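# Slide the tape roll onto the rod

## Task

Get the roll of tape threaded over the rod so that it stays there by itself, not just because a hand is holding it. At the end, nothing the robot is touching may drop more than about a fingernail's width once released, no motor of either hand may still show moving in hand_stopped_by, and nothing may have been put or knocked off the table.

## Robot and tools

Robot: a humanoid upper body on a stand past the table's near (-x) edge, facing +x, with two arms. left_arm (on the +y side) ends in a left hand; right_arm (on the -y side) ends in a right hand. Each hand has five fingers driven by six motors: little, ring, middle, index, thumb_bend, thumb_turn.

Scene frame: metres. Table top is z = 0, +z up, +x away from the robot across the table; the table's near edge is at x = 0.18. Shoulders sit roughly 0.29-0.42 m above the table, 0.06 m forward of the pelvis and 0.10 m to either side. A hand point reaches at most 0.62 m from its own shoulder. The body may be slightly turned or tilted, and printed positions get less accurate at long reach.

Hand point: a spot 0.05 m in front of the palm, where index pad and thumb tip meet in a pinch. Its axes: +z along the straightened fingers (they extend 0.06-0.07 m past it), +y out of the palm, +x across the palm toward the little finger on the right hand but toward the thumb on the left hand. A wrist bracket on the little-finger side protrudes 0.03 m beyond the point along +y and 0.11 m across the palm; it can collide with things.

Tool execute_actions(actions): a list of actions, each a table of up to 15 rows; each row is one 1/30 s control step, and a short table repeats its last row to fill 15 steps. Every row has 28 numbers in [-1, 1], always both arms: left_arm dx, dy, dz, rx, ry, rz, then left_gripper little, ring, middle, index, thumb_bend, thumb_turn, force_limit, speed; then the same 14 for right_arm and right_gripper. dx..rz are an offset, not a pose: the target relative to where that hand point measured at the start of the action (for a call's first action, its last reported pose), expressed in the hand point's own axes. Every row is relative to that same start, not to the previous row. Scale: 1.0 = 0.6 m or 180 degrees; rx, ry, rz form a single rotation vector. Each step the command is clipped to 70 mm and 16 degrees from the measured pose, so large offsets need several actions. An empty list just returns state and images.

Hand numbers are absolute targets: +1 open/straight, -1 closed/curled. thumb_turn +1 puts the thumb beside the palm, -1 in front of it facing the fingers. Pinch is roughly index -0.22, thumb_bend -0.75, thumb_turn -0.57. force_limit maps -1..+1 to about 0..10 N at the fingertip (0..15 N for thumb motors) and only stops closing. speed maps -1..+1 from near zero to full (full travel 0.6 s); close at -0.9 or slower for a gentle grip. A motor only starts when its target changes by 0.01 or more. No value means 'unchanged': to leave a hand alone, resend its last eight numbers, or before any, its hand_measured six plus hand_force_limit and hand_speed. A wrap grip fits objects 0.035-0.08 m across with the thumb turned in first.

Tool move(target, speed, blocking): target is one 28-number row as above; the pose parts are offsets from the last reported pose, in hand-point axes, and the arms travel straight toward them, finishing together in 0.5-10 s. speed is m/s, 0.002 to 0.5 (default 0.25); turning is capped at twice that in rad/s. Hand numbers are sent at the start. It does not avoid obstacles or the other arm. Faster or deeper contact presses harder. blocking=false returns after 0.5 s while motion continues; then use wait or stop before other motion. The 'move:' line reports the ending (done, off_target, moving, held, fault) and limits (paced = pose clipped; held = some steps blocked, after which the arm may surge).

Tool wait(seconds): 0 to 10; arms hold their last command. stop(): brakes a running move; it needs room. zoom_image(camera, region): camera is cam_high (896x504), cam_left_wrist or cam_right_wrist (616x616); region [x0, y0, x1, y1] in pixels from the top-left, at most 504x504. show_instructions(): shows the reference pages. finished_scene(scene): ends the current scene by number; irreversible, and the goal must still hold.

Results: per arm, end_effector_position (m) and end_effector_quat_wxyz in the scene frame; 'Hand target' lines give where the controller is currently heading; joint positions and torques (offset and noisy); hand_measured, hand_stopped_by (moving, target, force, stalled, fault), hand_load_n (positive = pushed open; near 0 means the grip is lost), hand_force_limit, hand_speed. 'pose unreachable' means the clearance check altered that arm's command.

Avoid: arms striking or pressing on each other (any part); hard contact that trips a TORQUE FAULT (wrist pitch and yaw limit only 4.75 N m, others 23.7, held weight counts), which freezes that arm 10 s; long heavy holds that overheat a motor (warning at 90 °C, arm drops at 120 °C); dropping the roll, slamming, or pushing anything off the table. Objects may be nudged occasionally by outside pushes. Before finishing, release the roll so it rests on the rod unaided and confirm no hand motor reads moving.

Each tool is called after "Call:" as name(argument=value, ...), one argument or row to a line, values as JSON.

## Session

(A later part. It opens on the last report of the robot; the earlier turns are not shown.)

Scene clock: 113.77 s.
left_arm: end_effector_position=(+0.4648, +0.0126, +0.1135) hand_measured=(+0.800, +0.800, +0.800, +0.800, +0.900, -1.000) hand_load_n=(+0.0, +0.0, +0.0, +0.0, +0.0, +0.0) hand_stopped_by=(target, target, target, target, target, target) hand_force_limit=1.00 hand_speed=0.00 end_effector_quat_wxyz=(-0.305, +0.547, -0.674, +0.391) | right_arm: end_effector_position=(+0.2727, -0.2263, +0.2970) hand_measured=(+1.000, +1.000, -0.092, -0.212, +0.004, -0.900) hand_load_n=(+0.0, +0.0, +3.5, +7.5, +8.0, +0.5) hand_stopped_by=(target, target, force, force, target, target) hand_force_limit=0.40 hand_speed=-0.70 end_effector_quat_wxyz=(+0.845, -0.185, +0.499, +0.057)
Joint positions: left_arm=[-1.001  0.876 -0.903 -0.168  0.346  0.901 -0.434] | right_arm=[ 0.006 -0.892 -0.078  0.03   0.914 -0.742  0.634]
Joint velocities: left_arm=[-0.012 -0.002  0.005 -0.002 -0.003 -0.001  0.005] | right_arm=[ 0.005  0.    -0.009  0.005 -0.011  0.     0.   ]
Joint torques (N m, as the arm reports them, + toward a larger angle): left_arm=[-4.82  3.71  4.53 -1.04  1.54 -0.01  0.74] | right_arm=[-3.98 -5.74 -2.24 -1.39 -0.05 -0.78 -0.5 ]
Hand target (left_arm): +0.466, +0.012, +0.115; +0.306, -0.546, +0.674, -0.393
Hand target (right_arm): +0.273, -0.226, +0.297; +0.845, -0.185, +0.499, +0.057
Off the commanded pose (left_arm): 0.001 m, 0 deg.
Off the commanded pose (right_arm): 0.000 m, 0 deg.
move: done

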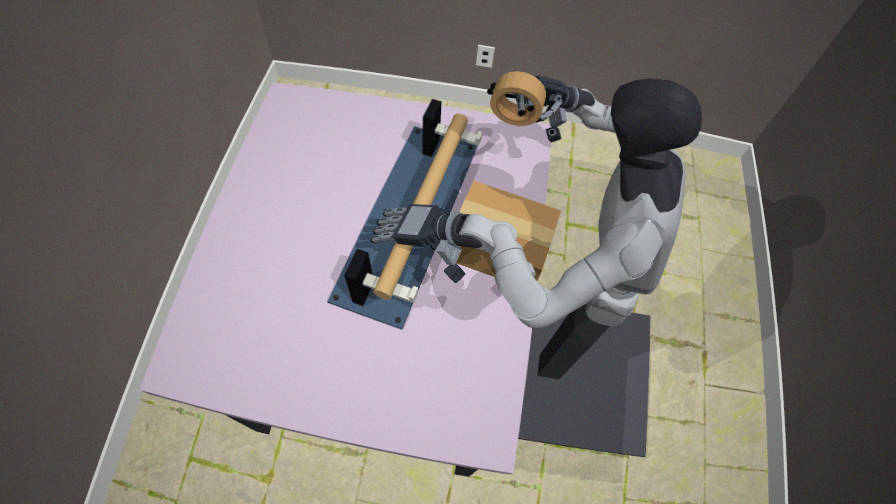

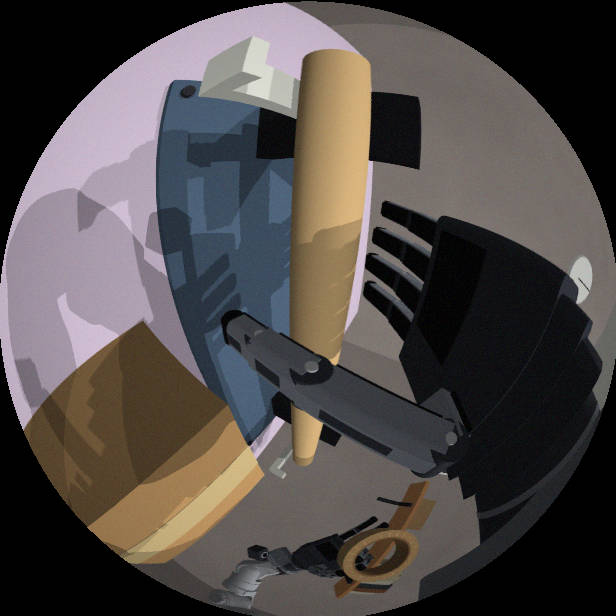

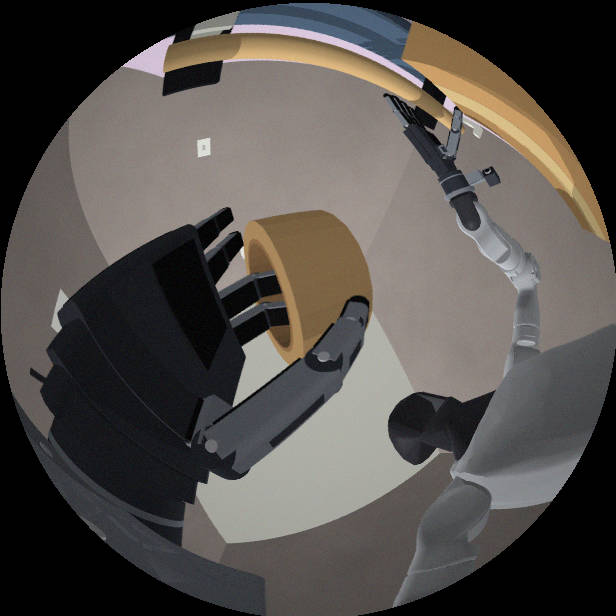

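Call:
move(
  target=[0,0.038,0.088,0,0.02,0,0.8,0.8,0.8,0.8,0.9,-1,1,0,0,0,0,0,0,0,1,1,-0.65,-0.65,0,-0.9,0.4,-0.7],
  speed=0.07,
)

Scene clock: 121.63 s.
left_arm: end_effector_position=(+0.4972, +0.0054, +0.0660) hand_measured=(+0.800, +0.800, +0.800, +0.800, +0.900, -1.000) hand_load_n=(+0.0, +0.0, +0.0, +0.0, +0.0, +0.0) hand_stopped_by=(target, target, target, target, target, target) hand_force_limit=1.00 hand_speed=0.00 end_effector_quat_wxyz=(-0.285, +0.533, -0.686, +0.404) | right_arm: end_effector_position=(+0.2727, -0.2263, +0.2970) hand_measured=(+1.000, +1.000, -0.092, -0.212, +0.004, -0.900) hand_load_n=(+0.0, +0.0, +3.5, +7.5, +8.0, +0.5) hand_stopped_by=(target, target, force, force, target, target) hand_force_limit=0.40 hand_speed=-0.70 end_effector_quat_wxyz=(+0.845, -0.185, +0.499, +0.057)
Joint positions: left_arm=[-1.023  0.699 -0.904  0.363  0.324  0.481 -0.269] | right_arm=[ 0.006 -0.892 -0.078  0.03   0.914 -0.742  0.634]
Joint velocities: left_arm=[-0.003 -0.006  0.025  0.025 -0.018 -0.008  0.   ] | right_arm=[ 0.018 -0.009  0.009  0.008 -0.002  0.     0.   ]
Joint torques (N m, as the arm reports them, + toward a larger angle): left_arm=[-5.36  4.1   4.42 -1.19  0.72 -0.02  0.72] | right_arm=[-3.81 -5.93 -2.2  -1.57  0.   -0.89 -0.49]
Hand target (left_arm): +0.498, +0.004, +0.067; +0.284, -0.533, +0.685, -0.407
Hand target (right_arm): +0.273, -0.226, +0.297; +0.845, -0.185, +0.499, +0.057
Off the commanded pose (left_arm): 0.001 m, 1 deg.
Off the commanded pose (right_arm): 0.000 m, 0 deg.
move: done

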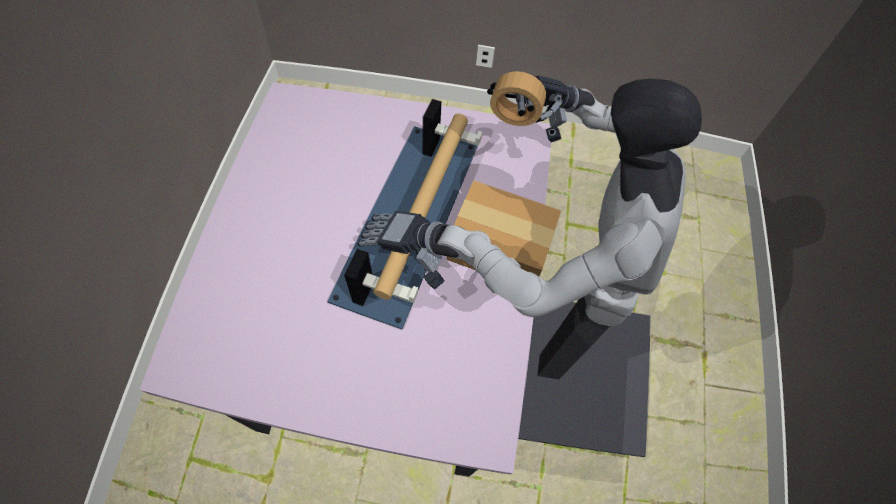

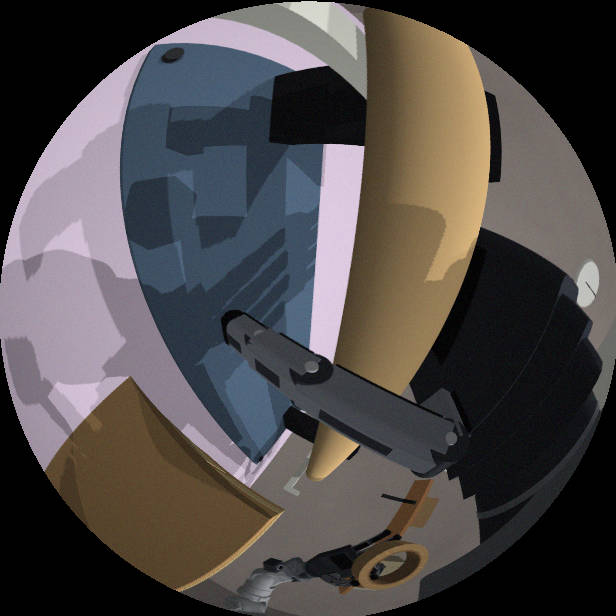

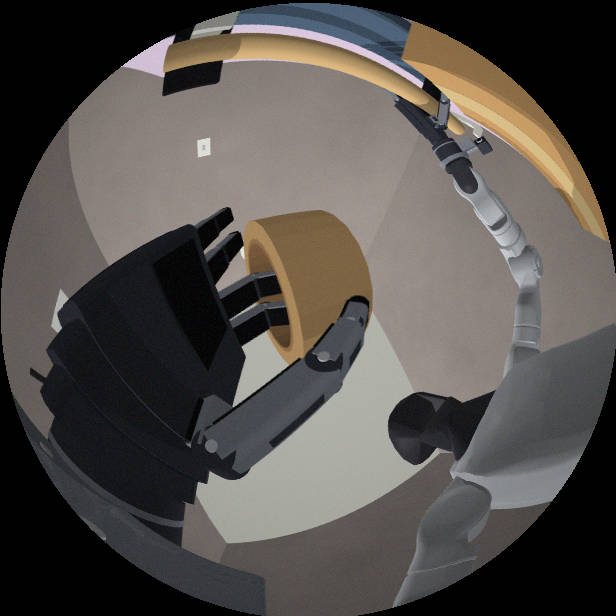

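Call:
move(
  target=[0,0.006,0,0,0,0,-0.85,-0.86,-0.97,-0.99,0.12,-1,1,-0.4,0,0,0,0,0,0,1,1,-0.65,-0.65,0,-0.9,0.4,-0.7],
  speed=0.03,
)

Scene clock: 133.07 s.
left_arm: end_effector_position=(+0.4955, +0.0061, +0.0628) hand_measured=(-0.850, -0.858, -0.834, -0.812, +0.124, -1.000) hand_load_n=(+0.0, +5.0, +8.5, +8.5, +7.0, +1.0) hand_stopped_by=(target, target, force, force, target, target) hand_force_limit=1.00 hand_speed=-0.40 end_effector_quat_wxyz=(-0.285, +0.534, -0.686, +0.404) | right_arm: end_effector_position=(+0.2727, -0.2263, +0.2970) hand_measured=(+1.000, +1.000, -0.092, -0.212, +0.004, -0.900) hand_load_n=(+0.0, +0.0, +3.5, +7.5, +8.0, +0.5) hand_stopped_by=(target, target, force, force, target, target) hand_force_limit=0.40 hand_speed=-0.70 end_effector_quat_wxyz=(+0.845, -0.185, +0.499, +0.057)
Joint positions: left_arm=[-1.012  0.698 -0.905  0.361  0.323  0.482 -0.26 ] | right_arm=[ 0.006 -0.892 -0.078  0.03   0.914 -0.742  0.634]
Joint velocities: left_arm=[-0.003  0.005  0.     0.002 -0.003  0.     0.   ] | right_arm=[-0.009  0.    -0.009 -0.012  0.     0.     0.   ]
Joint torques (N m, as the arm reports them, + toward a larger angle): left_arm=[-6.02  4.1   4.85 -2.13  0.67  0.04  0.81] | right_arm=[-4.1  -5.51 -2.55 -1.64 -0.28 -0.81 -0.49]
Hand target (left_arm): +0.495, +0.006, +0.063; +0.285, -0.533, +0.687, -0.404
Hand target (right_arm): +0.273, -0.226, +0.297; +0.845, -0.185, +0.499, +0.057
Off the commanded pose (left_arm): 0.000 m, 0 deg.
Off the commanded pose (right_arm): 0.000 m, 0 deg.
move: done

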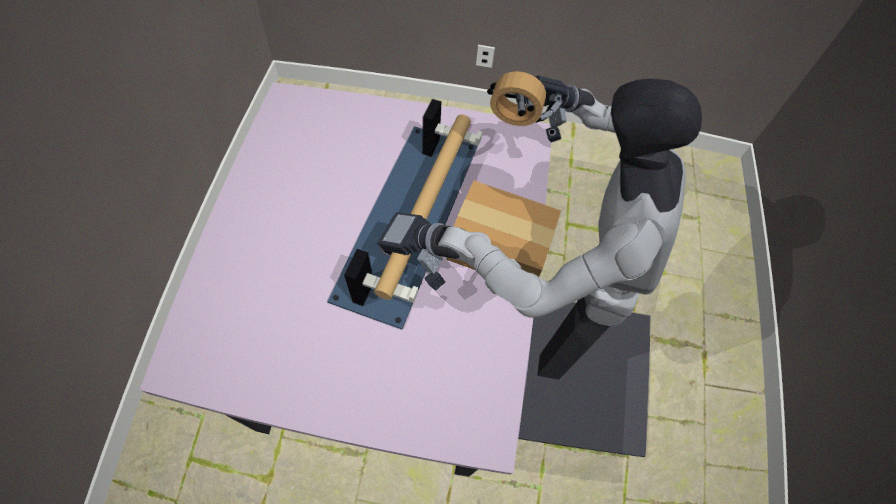

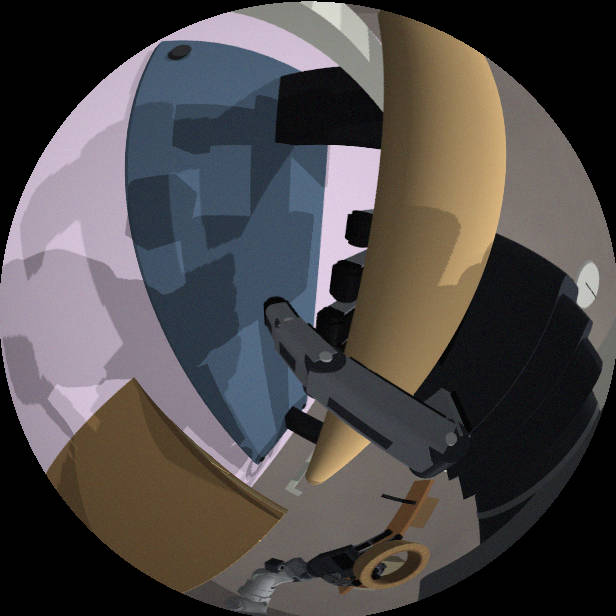

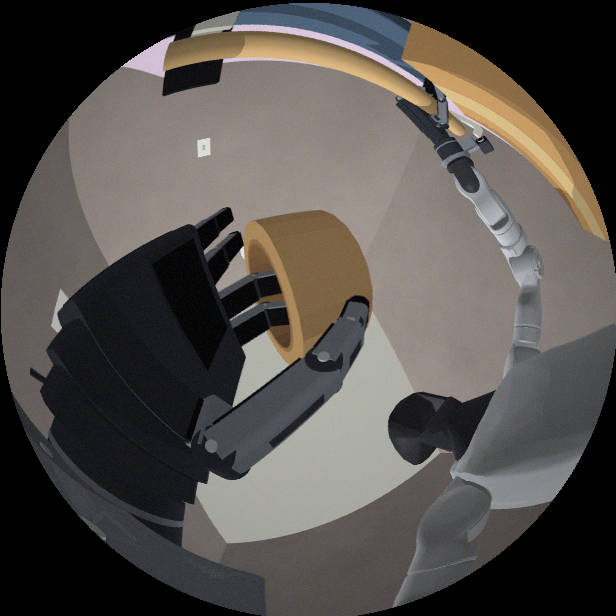

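Call:
move(
  target=[0.006,-0.13,-0.078,0.008,0.006,-0.009,-0.85,-0.86,-0.97,-0.99,0.12,-1,1,-0.4,0,0,0,0,0,0,1,1,-0.65,-0.65,0,-0.9,0.4,-0.7],
  speed=0.1,
)

Call:
move(
  target=[-0.223,-0.015,-0.17,0.005,0,0,-0.85,-0.86,-0.97,-0.99,0.12,-1,1,-0.4,0,0,0,0,0,0,1,1,-0.65,-0.65,0,-0.9,0.4,-0.7],
  speed=0.15,
)

Scene clock: 147.57 s.
left_arm: end_effector_position=(+0.4959, +0.0079, +0.1547) hand_measured=(-0.850, -0.858, -0.834, -0.812, +0.124, -1.000) hand_load_n=(+0.0, +4.0, +8.5, +8.5, +7.0, +1.5) hand_stopped_by=(target, target, force, force, target, target) hand_force_limit=1.00 hand_speed=-0.40 end_effector_quat_wxyz=(-0.281, +0.536, -0.674, +0.423) | right_arm: end_effector_position=(+0.2727, -0.2263, +0.2970) hand_measured=(+1.000, +1.000, -0.092, -0.212, +0.004, -0.900) hand_load_n=(+0.0, +0.0, +3.5, +7.5, +8.0, +0.5) hand_stopped_by=(target, target, force, force, target, target) hand_force_limit=0.40 hand_speed=-0.70 end_effector_quat_wxyz=(+0.845, -0.185, +0.499, +0.057)
Joint positions: left_arm=[-1.106  0.898 -0.792  0.032  0.283  0.642 -0.508] | right_arm=[ 0.006 -0.892 -0.078  0.03   0.914 -0.742  0.634]
Joint velocities: left_arm=[ 0.    -0.003  0.011 -0.009  0.002  0.    -0.008] | right_arm=[-0.011  0.003 -0.011  0.005  0.006  0.     0.   ]
Joint torques (N m, as the arm reports them, + toward a larger angle): left_arm=[-5.96  4.25  6.13 -1.73  0.81  0.15  0.75] | right_arm=[-4.   -5.8  -1.93 -1.84  0.16 -0.86 -0.48]
Hand target (left_arm): +0.495, +0.008, +0.154; +0.278, -0.538, +0.674, -0.422
Hand target (right_arm): +0.273, -0.226, +0.297; +0.845, -0.185, +0.499, +0.057
Off the commanded pose (left_arm): 0.002 m, 0 deg.
Off the commanded pose (right_arm): 0.000 m, 0 deg.
move: done

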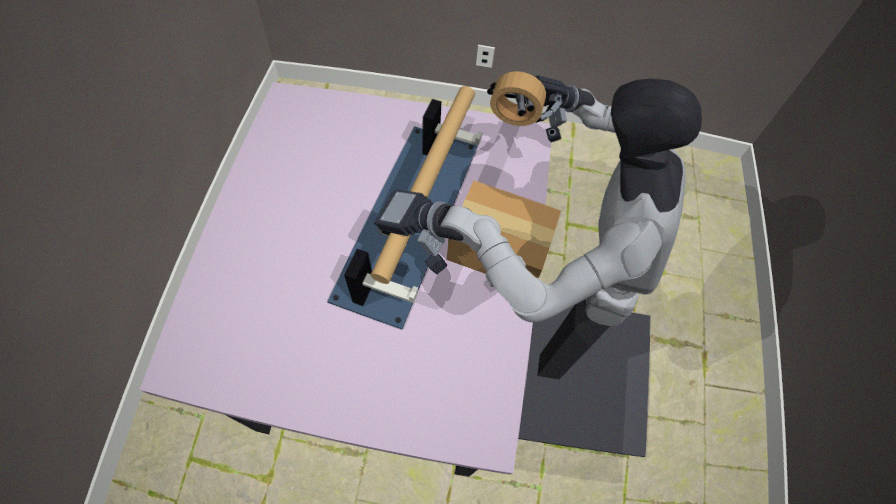

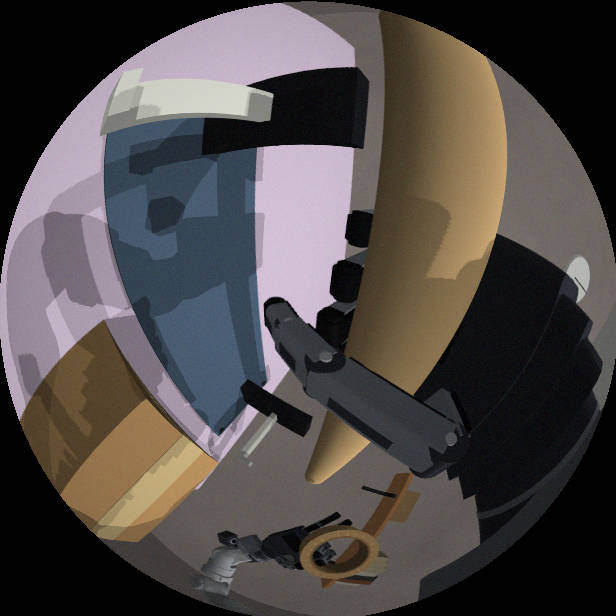

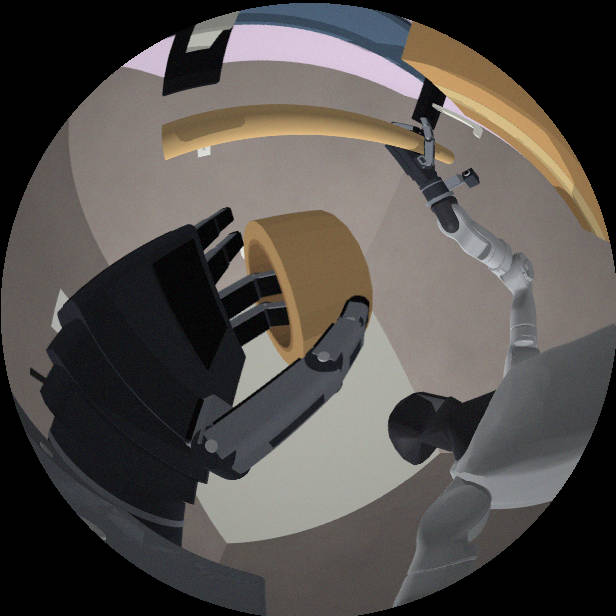

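Scene clock: 149.13 s.
left_arm: end_effector_position=(+0.4516, +0.1687, +0.1971) hand_measured=(-0.850, -0.858, -0.834, -0.812, +0.124, -1.000) hand_load_n=(+0.0, +4.0, +8.5, +8.5, +7.0, +1.5) hand_stopped_by=(target, target, force, force, target, target) hand_force_limit=1.00 hand_speed=-0.40 end_effector_quat_wxyz=(-0.286, +0.539, -0.670, +0.424) | right_arm: end_effector_position=(+0.2727, -0.2263, +0.2970) hand_measured=(+1.000, +1.000, -0.092, -0.212, +0.004, -0.900) hand_load_n=(+0.0, +0.0, +3.5, +7.5, +8.0, +0.5) hand_stopped_by=(target, target, force, force, target, target) hand_force_limit=0.40 hand_speed=-0.70 end_effector_quat_wxyz=(+0.845, -0.185, +0.499, +0.057)
Joint positions: left_arm=[-0.434  1.592 -0.297  0.031 -0.14  -0.006 -0.367] | right_arm=[ 0.006 -0.892 -0.078  0.03   0.914 -0.742  0.634]
Joint velocities: left_arm=[ 0.018  0.     0.046 -0.015  0.     0.     0.012] | right_arm=[ 0.     0.015 -0.003 -0.006  0.     0.     0.   ]
Joint torques (N m, as the arm reports them, + toward a larger angle): left_arm=[-3.36  7.6   6.61 -0.46 -0.75 -0.11  0.89] | right_arm=[-4.16 -5.78 -2.19 -1.47 -0.32 -0.82 -0.48]
Hand target (left_arm): +0.451, +0.167, +0.198; +0.284, -0.538, +0.669, -0.427
Hand target (right_arm): +0.273, -0.226, +0.297; +0.845, -0.185, +0.499, +0.057
Off the commanded pose (left_arm): 0.007 m, 1 deg.
Off the commanded pose (right_arm): 0.000 m, 0 deg.
joint sent to its limit (left arm) — the command would take joint 2 (shoulder roll) past its upper limit, so that joint was sent only as far as its limit.
move: off_target (left_arm)

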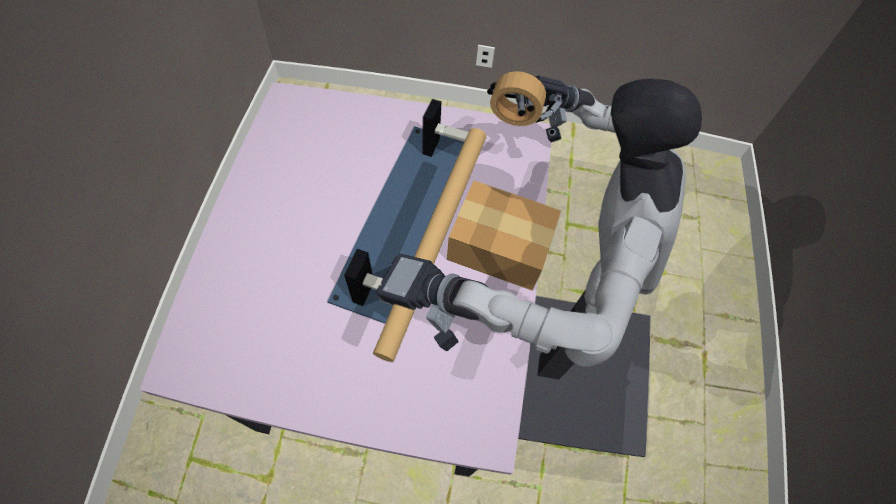

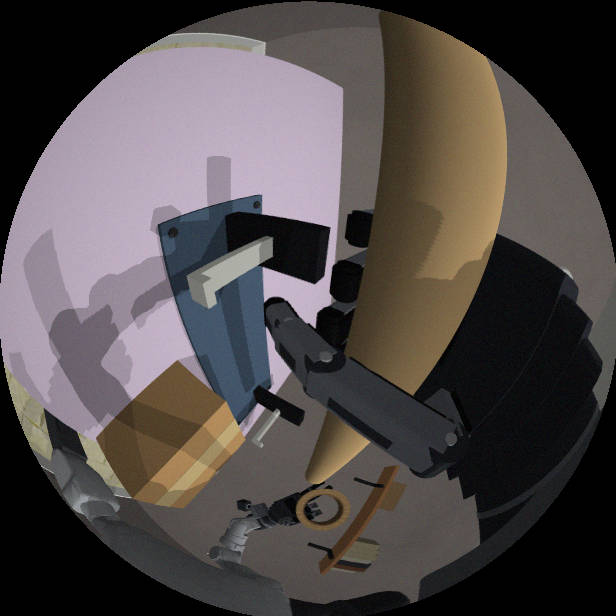

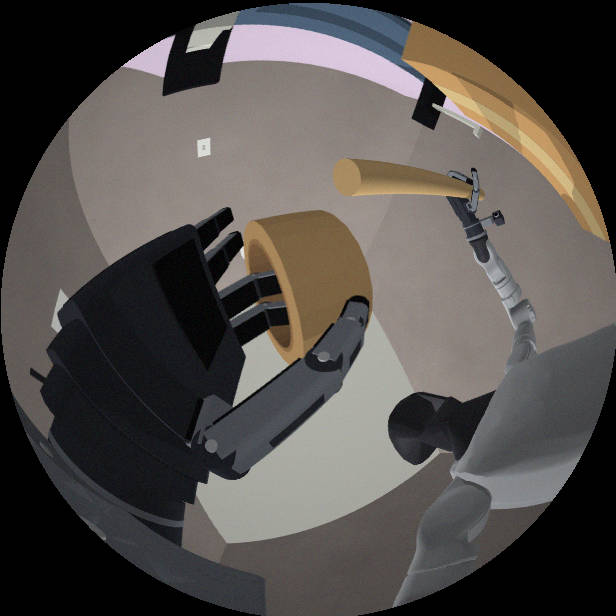

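Call:
move(
  target=[0.004,-0.045,-0.024,0,0,0,-0.85,-0.86,-0.97,-0.99,0.12,-1,1,-0.4,0.089,-0.007,0.04,0,0,0,1,1,-0.65,-0.65,0,-0.9,0.4,-0.7],
  speed=0.08,
)

Call:
zoom_image(
  camera="cam_left_wrist",
  region=[240,420,380,560],
)

Call:
zoom_image(
  camera="cam_high",
  region=[420,50,580,210],
)

Scene clock: 159.13 s.
left_arm: end_effector_position=(+0.4514, +0.1674, +0.2284) hand_measured=(-0.850, -0.858, -0.834, -0.812, +0.124, -1.000) hand_load_n=(+0.0, +4.0, +8.5, +8.5, +7.0, +1.5) hand_stopped_by=(target, target, force, force, target, target) hand_force_limit=1.00 hand_speed=-0.40 end_effector_quat_wxyz=(-0.284, +0.539, -0.669, +0.426) | right_arm: end_effector_position=(+0.3207, -0.2245, +0.2636) hand_measured=(+1.000, +1.000, -0.092, -0.212, +0.004, -0.900) hand_load_n=(+0.0, +0.0, +3.5, +7.5, +8.0, +0.5) hand_stopped_by=(target, target, force, force, target, target) hand_force_limit=0.40 hand_speed=-0.70 end_effector_quat_wxyz=(+0.844, -0.187, +0.498, +0.060)
Joint positions: left_arm=[-0.408  1.592 -0.116  0.031 -0.14   0.007 -0.52 ] | right_arm=[-0.333 -0.729  0.045  0.431  0.836 -0.804  0.773]
Joint velocities: left_arm=[-0.018 -0.003  0.006 -0.008  0.017  0.     0.   ] | right_arm=[-0.005 -0.002 -0.005  0.006  0.    -0.003  0.004]
Joint torques (N m, as the arm reports them, + toward a larger angle): left_arm=[-3.25  7.66  6.18 -0.07 -0.12  0.1   0.76] | right_arm=[-6.22 -5.51 -1.76 -1.94 -0.12 -0.92 -0.38]
Hand target (left_arm): +0.451, +0.169, +0.228; +0.285, -0.540, +0.669, -0.424
Hand target (right_arm): +0.321, -0.224, +0.263; +0.845, -0.187, +0.498, +0.061
Off the commanded pose (left_arm): 0.001 m, 0 deg.
Off the commanded pose (right_arm): 0.002 m, 0 deg.
joint sent to its limit (left arm) — the command would take joint 2 (shoulder roll) past its upper limit, so that joint was sent only as far as its limit.
move: done

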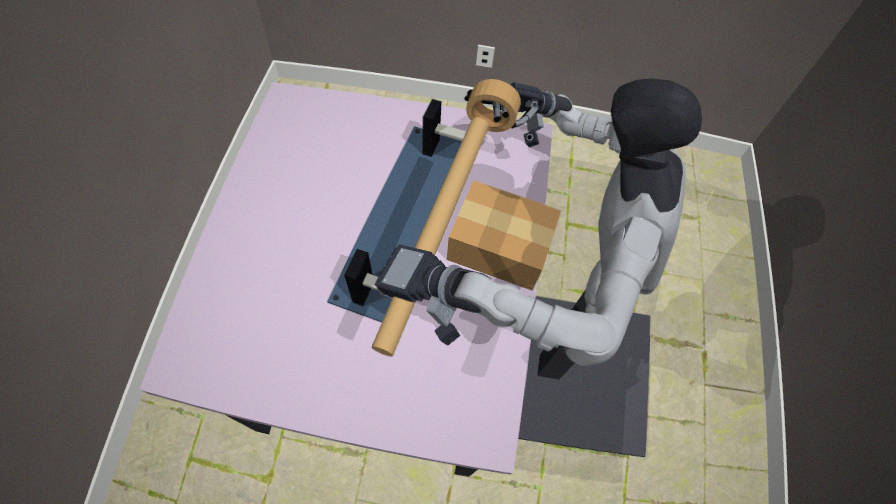

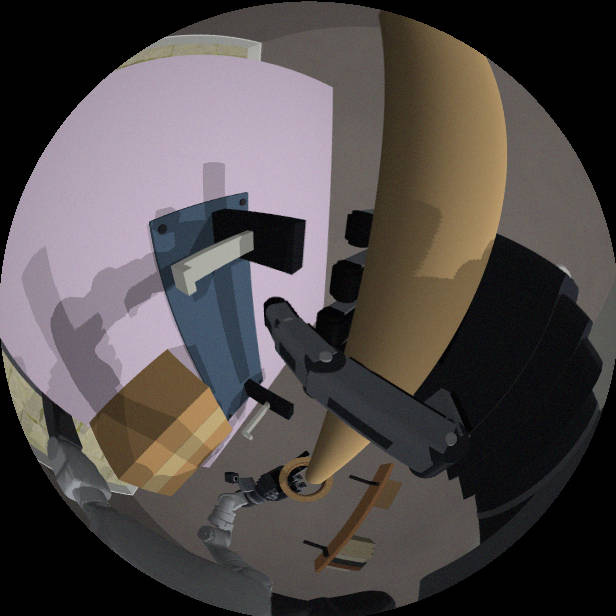

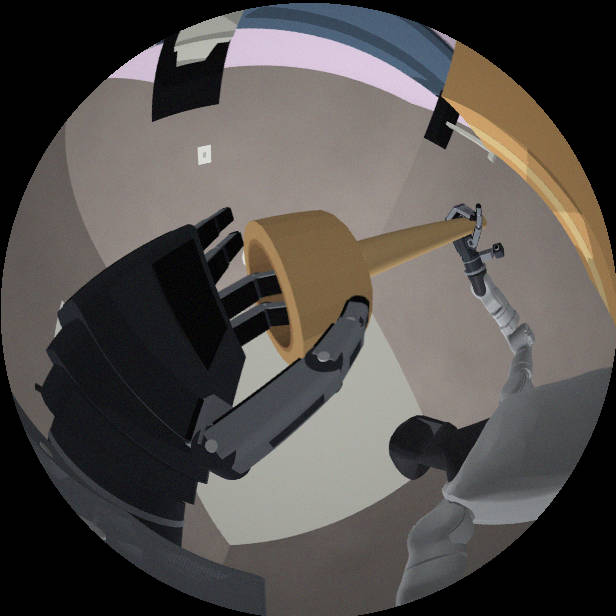

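Region (240, 420, 380, 560) of cam_left_wrist's 616x616 image, scaled by 3.600, with more detail than that image has.

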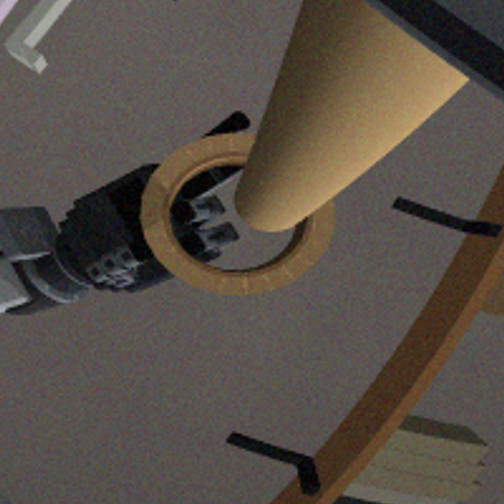

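Region (420, 50, 580, 210) of cam_high's 896x504 image, scaled by 3.150, with more detail than that image has.

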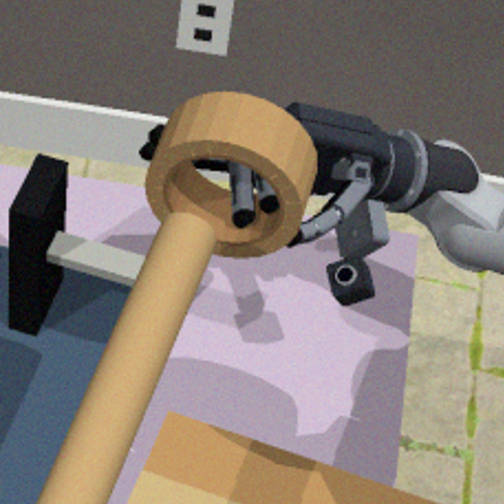

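Call:
move(
  target=[0,0,0,0,0,0,-0.85,-0.86,-0.97,-0.99,0.12,-1,1,-0.4,0.01,0.058,0.033,0,0,0,1,1,-0.65,-0.65,0,-0.9,0.4,-0.7],
  speed=0.05,
)

Call:
zoom_image(
  camera="cam_left_wrist",
  region=[240,420,380,560],
)

Call:
zoom_image(
  camera="cam_high",
  region=[420,50,580,210],
)

Scene clock: 171.37 s.
left_arm: end_effector_position=(+0.4514, +0.1674, +0.2284) hand_measured=(-0.850, -0.858, -0.834, -0.812, +0.124, -1.000) hand_load_n=(+0.0, +4.0, +8.5, +8.5, +7.0, +1.5) hand_stopped_by=(target, target, force, force, target, target) hand_force_limit=1.00 hand_speed=-0.40 end_effector_quat_wxyz=(-0.284, +0.539, -0.669, +0.426) | right_arm: end_effector_position=(+0.3302, -0.1863, +0.2576) hand_measured=(+1.000, +1.000, -0.092, -0.212, +0.004, -0.900) hand_load_n=(+0.0, +0.0, +3.5, +7.5, +8.0, +0.5) hand_stopped_by=(target, target, force, force, target, target) hand_force_limit=0.40 hand_speed=-0.70 end_effector_quat_wxyz=(+0.845, -0.186, +0.498, +0.059)
Joint positions: left_arm=[-0.408  1.592 -0.116  0.031 -0.14   0.007 -0.52 ] | right_arm=[-0.321 -0.661  0.117  0.323  0.65  -0.795  0.565]
Joint velocities: left_arm=[-0.002 -0.003  0.    -0.005  0.009  0.     0.   ] | right_arm=[ 0.002  0.006  0.002  0.002  0.009  0.    -0.005]
Joint torques (N m, as the arm reports them, + toward a larger angle): left_arm=[-3.43  7.69  6.12 -0.06 -0.42  0.06  0.85] | right_arm=[-5.64 -4.89 -1.18 -2.32 -0.63 -0.82 -0.49]
Hand target (left_arm): +0.451, +0.167, +0.228; +0.284, -0.539, +0.669, -0.426
Hand target (right_arm): +0.330, -0.185, +0.256; +0.844, -0.187, +0.500, +0.059
Off the commanded pose (left_arm): 0.000 m, 0 deg.
Off the commanded pose (right_arm): 0.001 m, 0 deg.
joint sent to its limit (left arm) — the command would take joint 2 (shoulder roll) past its upper limit, so that joint was sent only as far as its limit.
move: done

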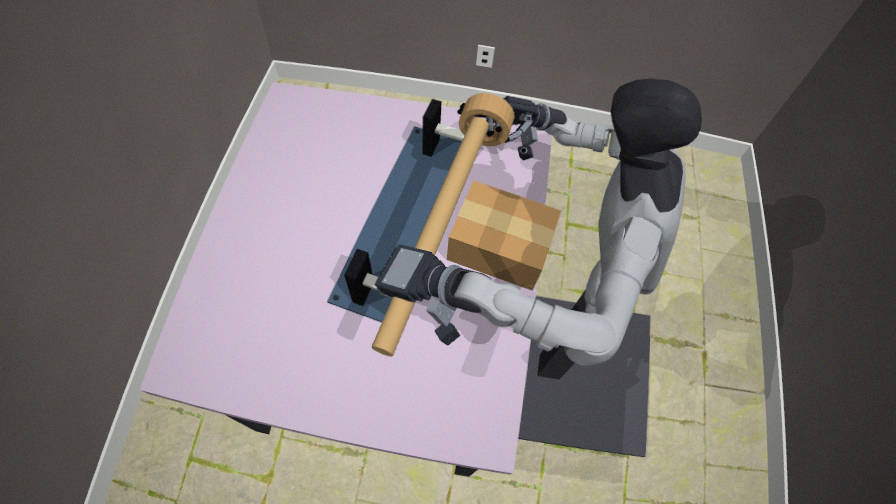

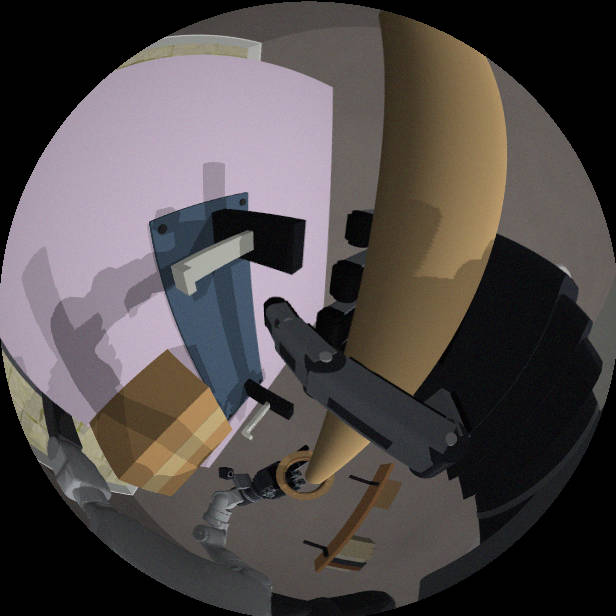

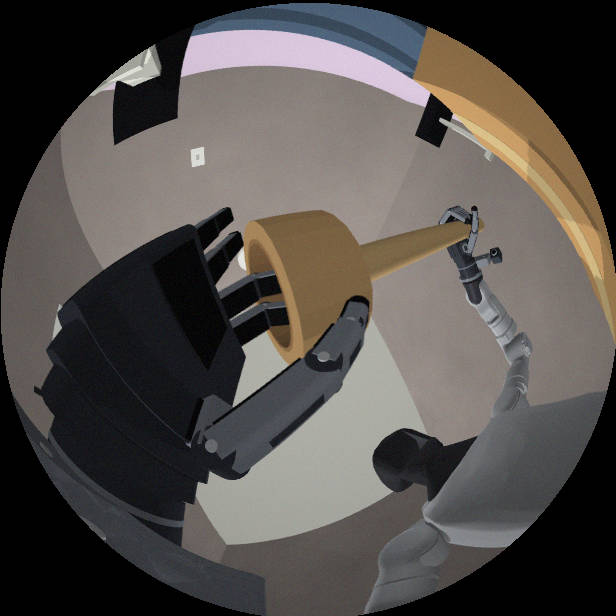

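Region (240, 420, 380, 560) of cam_left_wrist's 616x616 image, scaled by 3.600, with more detail than that image has.

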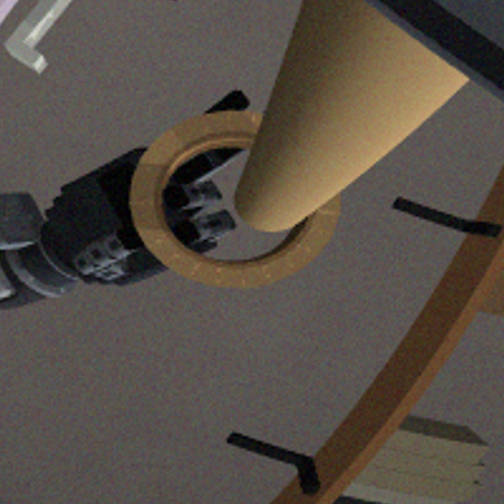

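Region (420, 50, 580, 210) of cam_high's 896x504 image, scaled by 3.150, with more detail than that image has.

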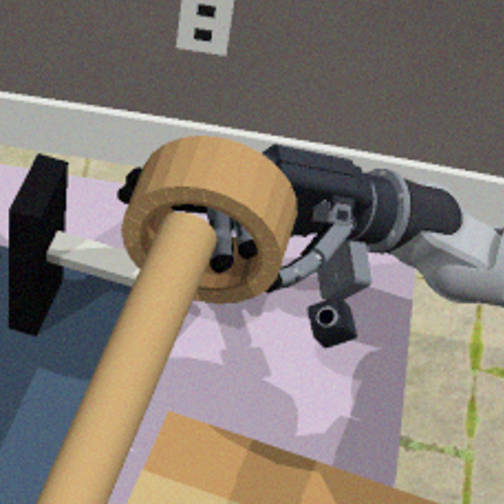

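Call:
move(
  target=[0.083,0,0.008,0,0,0,-0.85,-0.86,-0.97,-0.99,0.12,-1,1,-0.4,0,0,0,0,0,0,1,1,-0.65,-0.65,0,-0.9,0.4,-0.7],
  speed=0.04,
)

Call:
zoom_image(
  camera="cam_left_wrist",
  region=[240,420,380,560],
)

Scene clock: 180.47 s.
left_arm: end_effector_position=(+0.4422, +0.1179, +0.2309) hand_measured=(-0.850, -0.858, -0.834, -0.812, +0.124, -1.000) hand_load_n=(+0.0, +4.0, +8.5, +8.5, +7.0, +1.5) hand_stopped_by=(target, target, force, force, target, target) hand_force_limit=1.00 hand_speed=-0.40 end_effector_quat_wxyz=(-0.283, +0.538, -0.669, +0.428) | right_arm: end_effector_position=(+0.3302, -0.1864, +0.2576) hand_measured=(+1.000, +1.000, -0.092, -0.212, +0.004, -0.900) hand_load_n=(+0.0, +0.0, +3.5, +7.5, +8.0, +0.5) hand_stopped_by=(target, target, force, force, target, target) hand_force_limit=0.40 hand_speed=-0.70 end_effector_quat_wxyz=(+0.845, -0.186, +0.498, +0.058)
Joint positions: left_arm=[-0.558  1.56  -0.207 -0.279 -0.123  0.365 -0.528] | right_arm=[-0.321 -0.661  0.117  0.323  0.65  -0.795  0.565]
Joint velocities: left_arm=[-0.002  0.009  0.     0.002  0.011  0.003  0.   ] | right_arm=[ 0.012 -0.017  0.002 -0.006  0.008  0.     0.   ]
Joint torques (N m, as the arm reports them, + toward a larger angle): left_arm=[-3.98  6.27  5.9  -0.23  0.5   0.18  0.86] | right_arm=[-5.6  -4.7  -1.43 -2.12  0.38 -0.84 -0.43]
Hand target (left_arm): +0.442, +0.118, +0.231; +0.284, -0.538, +0.669, -0.427
Hand target (right_arm): +0.330, -0.186, +0.258; +0.845, -0.186, +0.498, +0.059
Off the commanded pose (left_arm): 0.001 m, 0 deg.
Off the commanded pose (right_arm): 0.000 m, 0 deg.
move: done

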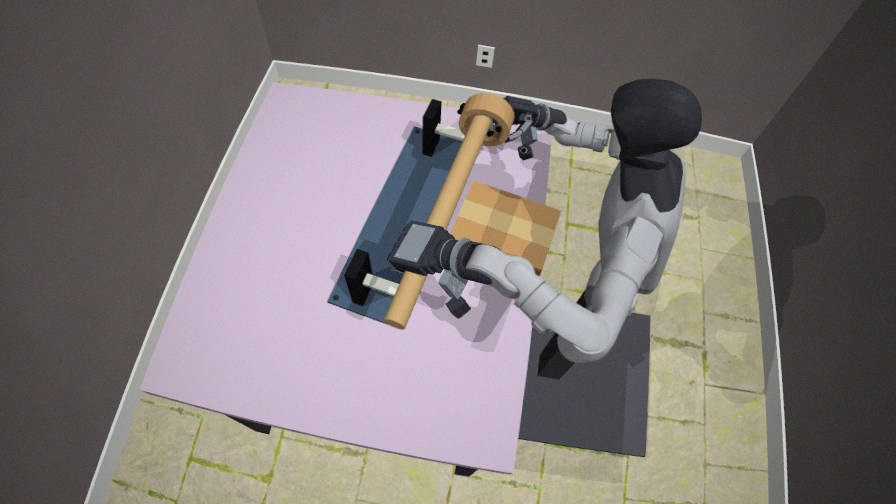

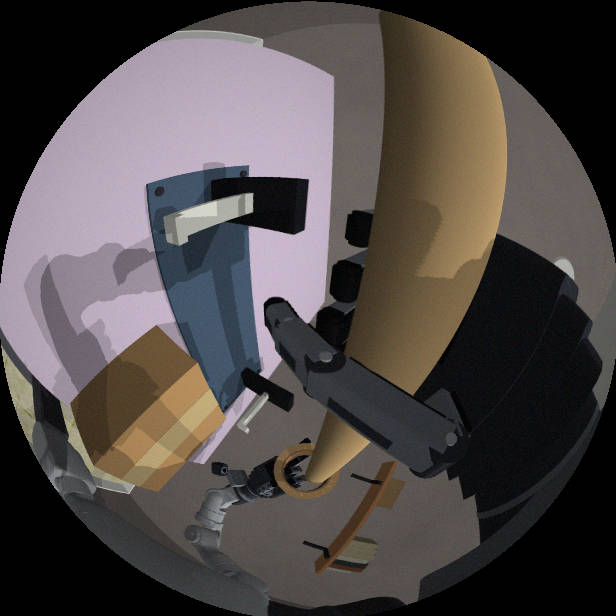

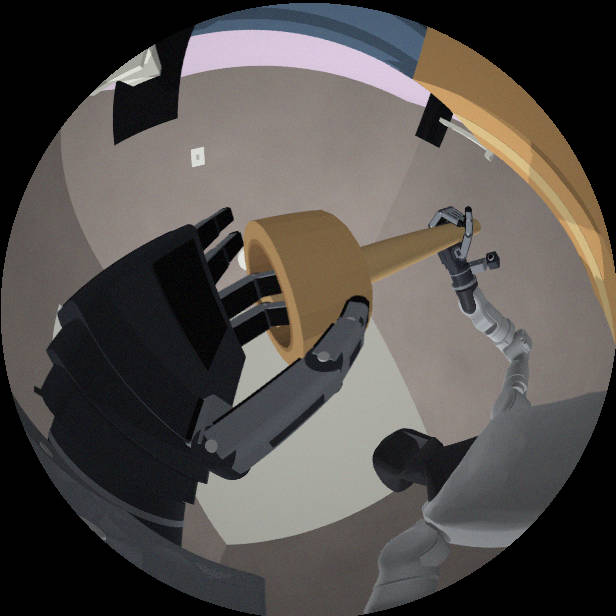

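Region (240, 420, 380, 560) of cam_left_wrist's 616x616 image, scaled by 3.600, with more detail than that image has.

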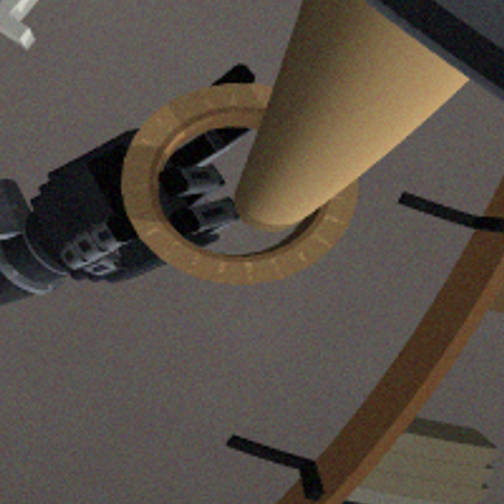

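Call:
move(
  target=[0.075,0,0.007,0,0,0,-0.85,-0.86,-0.97,-0.99,0.12,-1,1,-0.4,0.002,0.059,0.032,0,0,0,1,1,-0.65,-0.65,0,-0.9,0.4,-0.7],
  speed=0.025,
)

Call:
zoom_image(
  camera="cam_left_wrist",
  region=[230,390,390,550],
)

Scene clock: 194.47 s.
left_arm: end_effector_position=(+0.4343, +0.0765, +0.2307) hand_measured=(-0.850, -0.858, -0.834, -0.812, +0.124, -1.000) hand_load_n=(+0.0, +3.5, +8.5, +8.5, +7.0, +2.0) hand_stopped_by=(target, target, force, force, target, target) hand_force_limit=1.00 hand_speed=-0.40 end_effector_quat_wxyz=(-0.284, +0.544, -0.667, +0.423) | right_arm: end_effector_position=(+0.3366, -0.1488, +0.2560) hand_measured=(+1.000, +1.000, -0.092, -0.212, +0.004, -0.900) hand_load_n=(+0.0, +0.0, +3.0, +7.5, +8.0, +1.0) hand_stopped_by=(target, target, force, force, target, target) hand_force_limit=0.40 hand_speed=-0.70 end_effector_quat_wxyz=(+0.846, -0.182, +0.499, +0.057)
Joint positions: left_arm=[-0.816  1.442 -0.394 -0.486 -0.025  0.708 -0.605] | right_arm=[-0.312 -0.604  0.203  0.208  0.478 -0.751  0.352]
Joint velocities: left_arm=[-0.002  0.    -0.011  0.008  0.     0.     0.   ] | right_arm=[ 0.014  0.003 -0.002 -0.003 -0.008  0.    -0.001]
Joint torques (N m, as the arm reports them, + toward a larger angle): left_arm=[-4.09  4.96  5.9  -0.66  1.09 -0.16  0.76] | right_arm=[-5.7  -3.87 -0.88 -2.15  0.   -0.96 -0.45]
Hand target (left_arm): +0.434, +0.073, +0.233; +0.283, -0.538, +0.669, -0.429
Hand target (right_arm): +0.336, -0.146, +0.254; +0.844, -0.187, +0.499, +0.057
Off the commanded pose (left_arm): 0.004 m, 1 deg.
Off the commanded pose (right_arm): 0.002 m, 1 deg.
move: off_target (left_arm)

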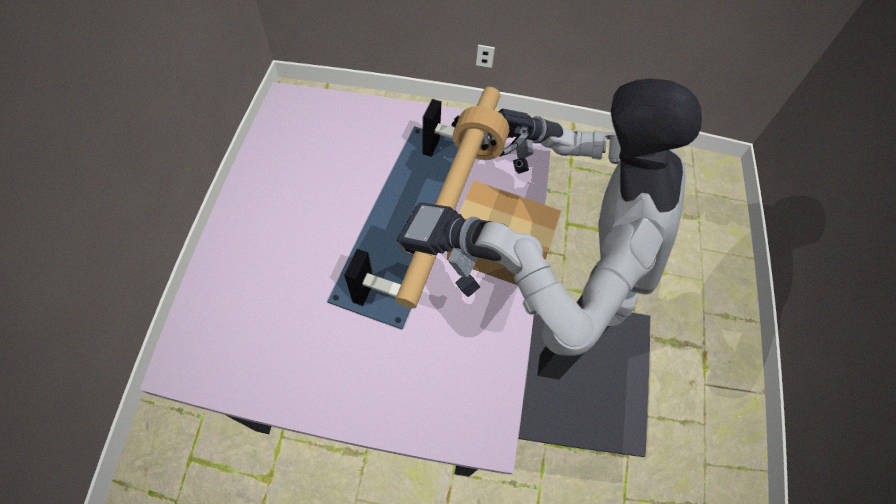

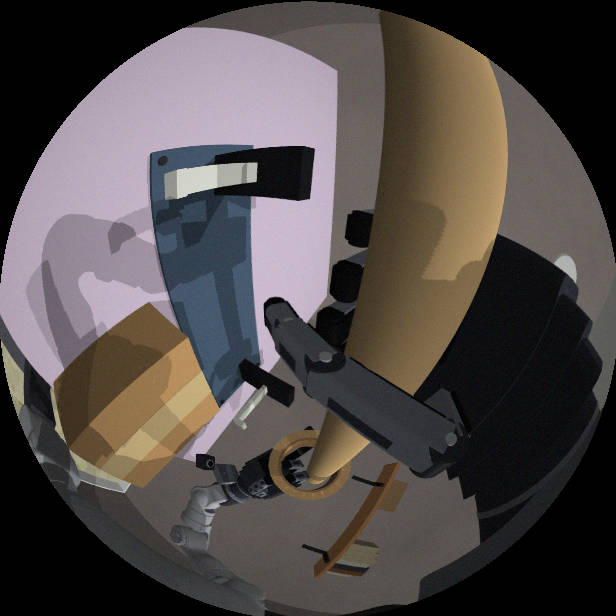

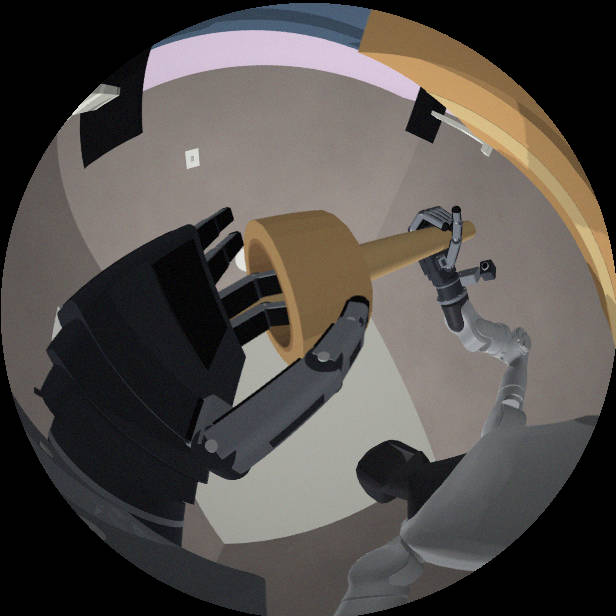

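Region (230, 390, 390, 550) of cam_left_wrist's 616x616 image, scaled by 3.150, with more detail than that image has.

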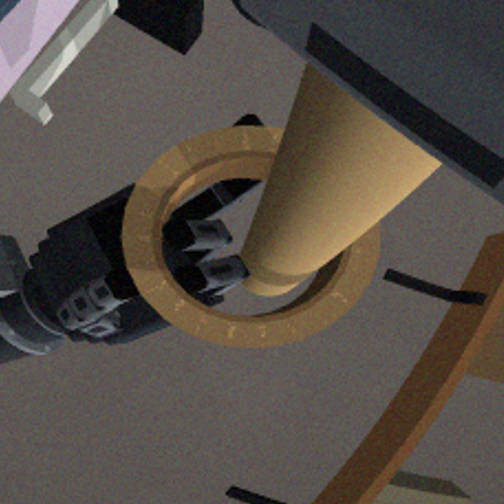

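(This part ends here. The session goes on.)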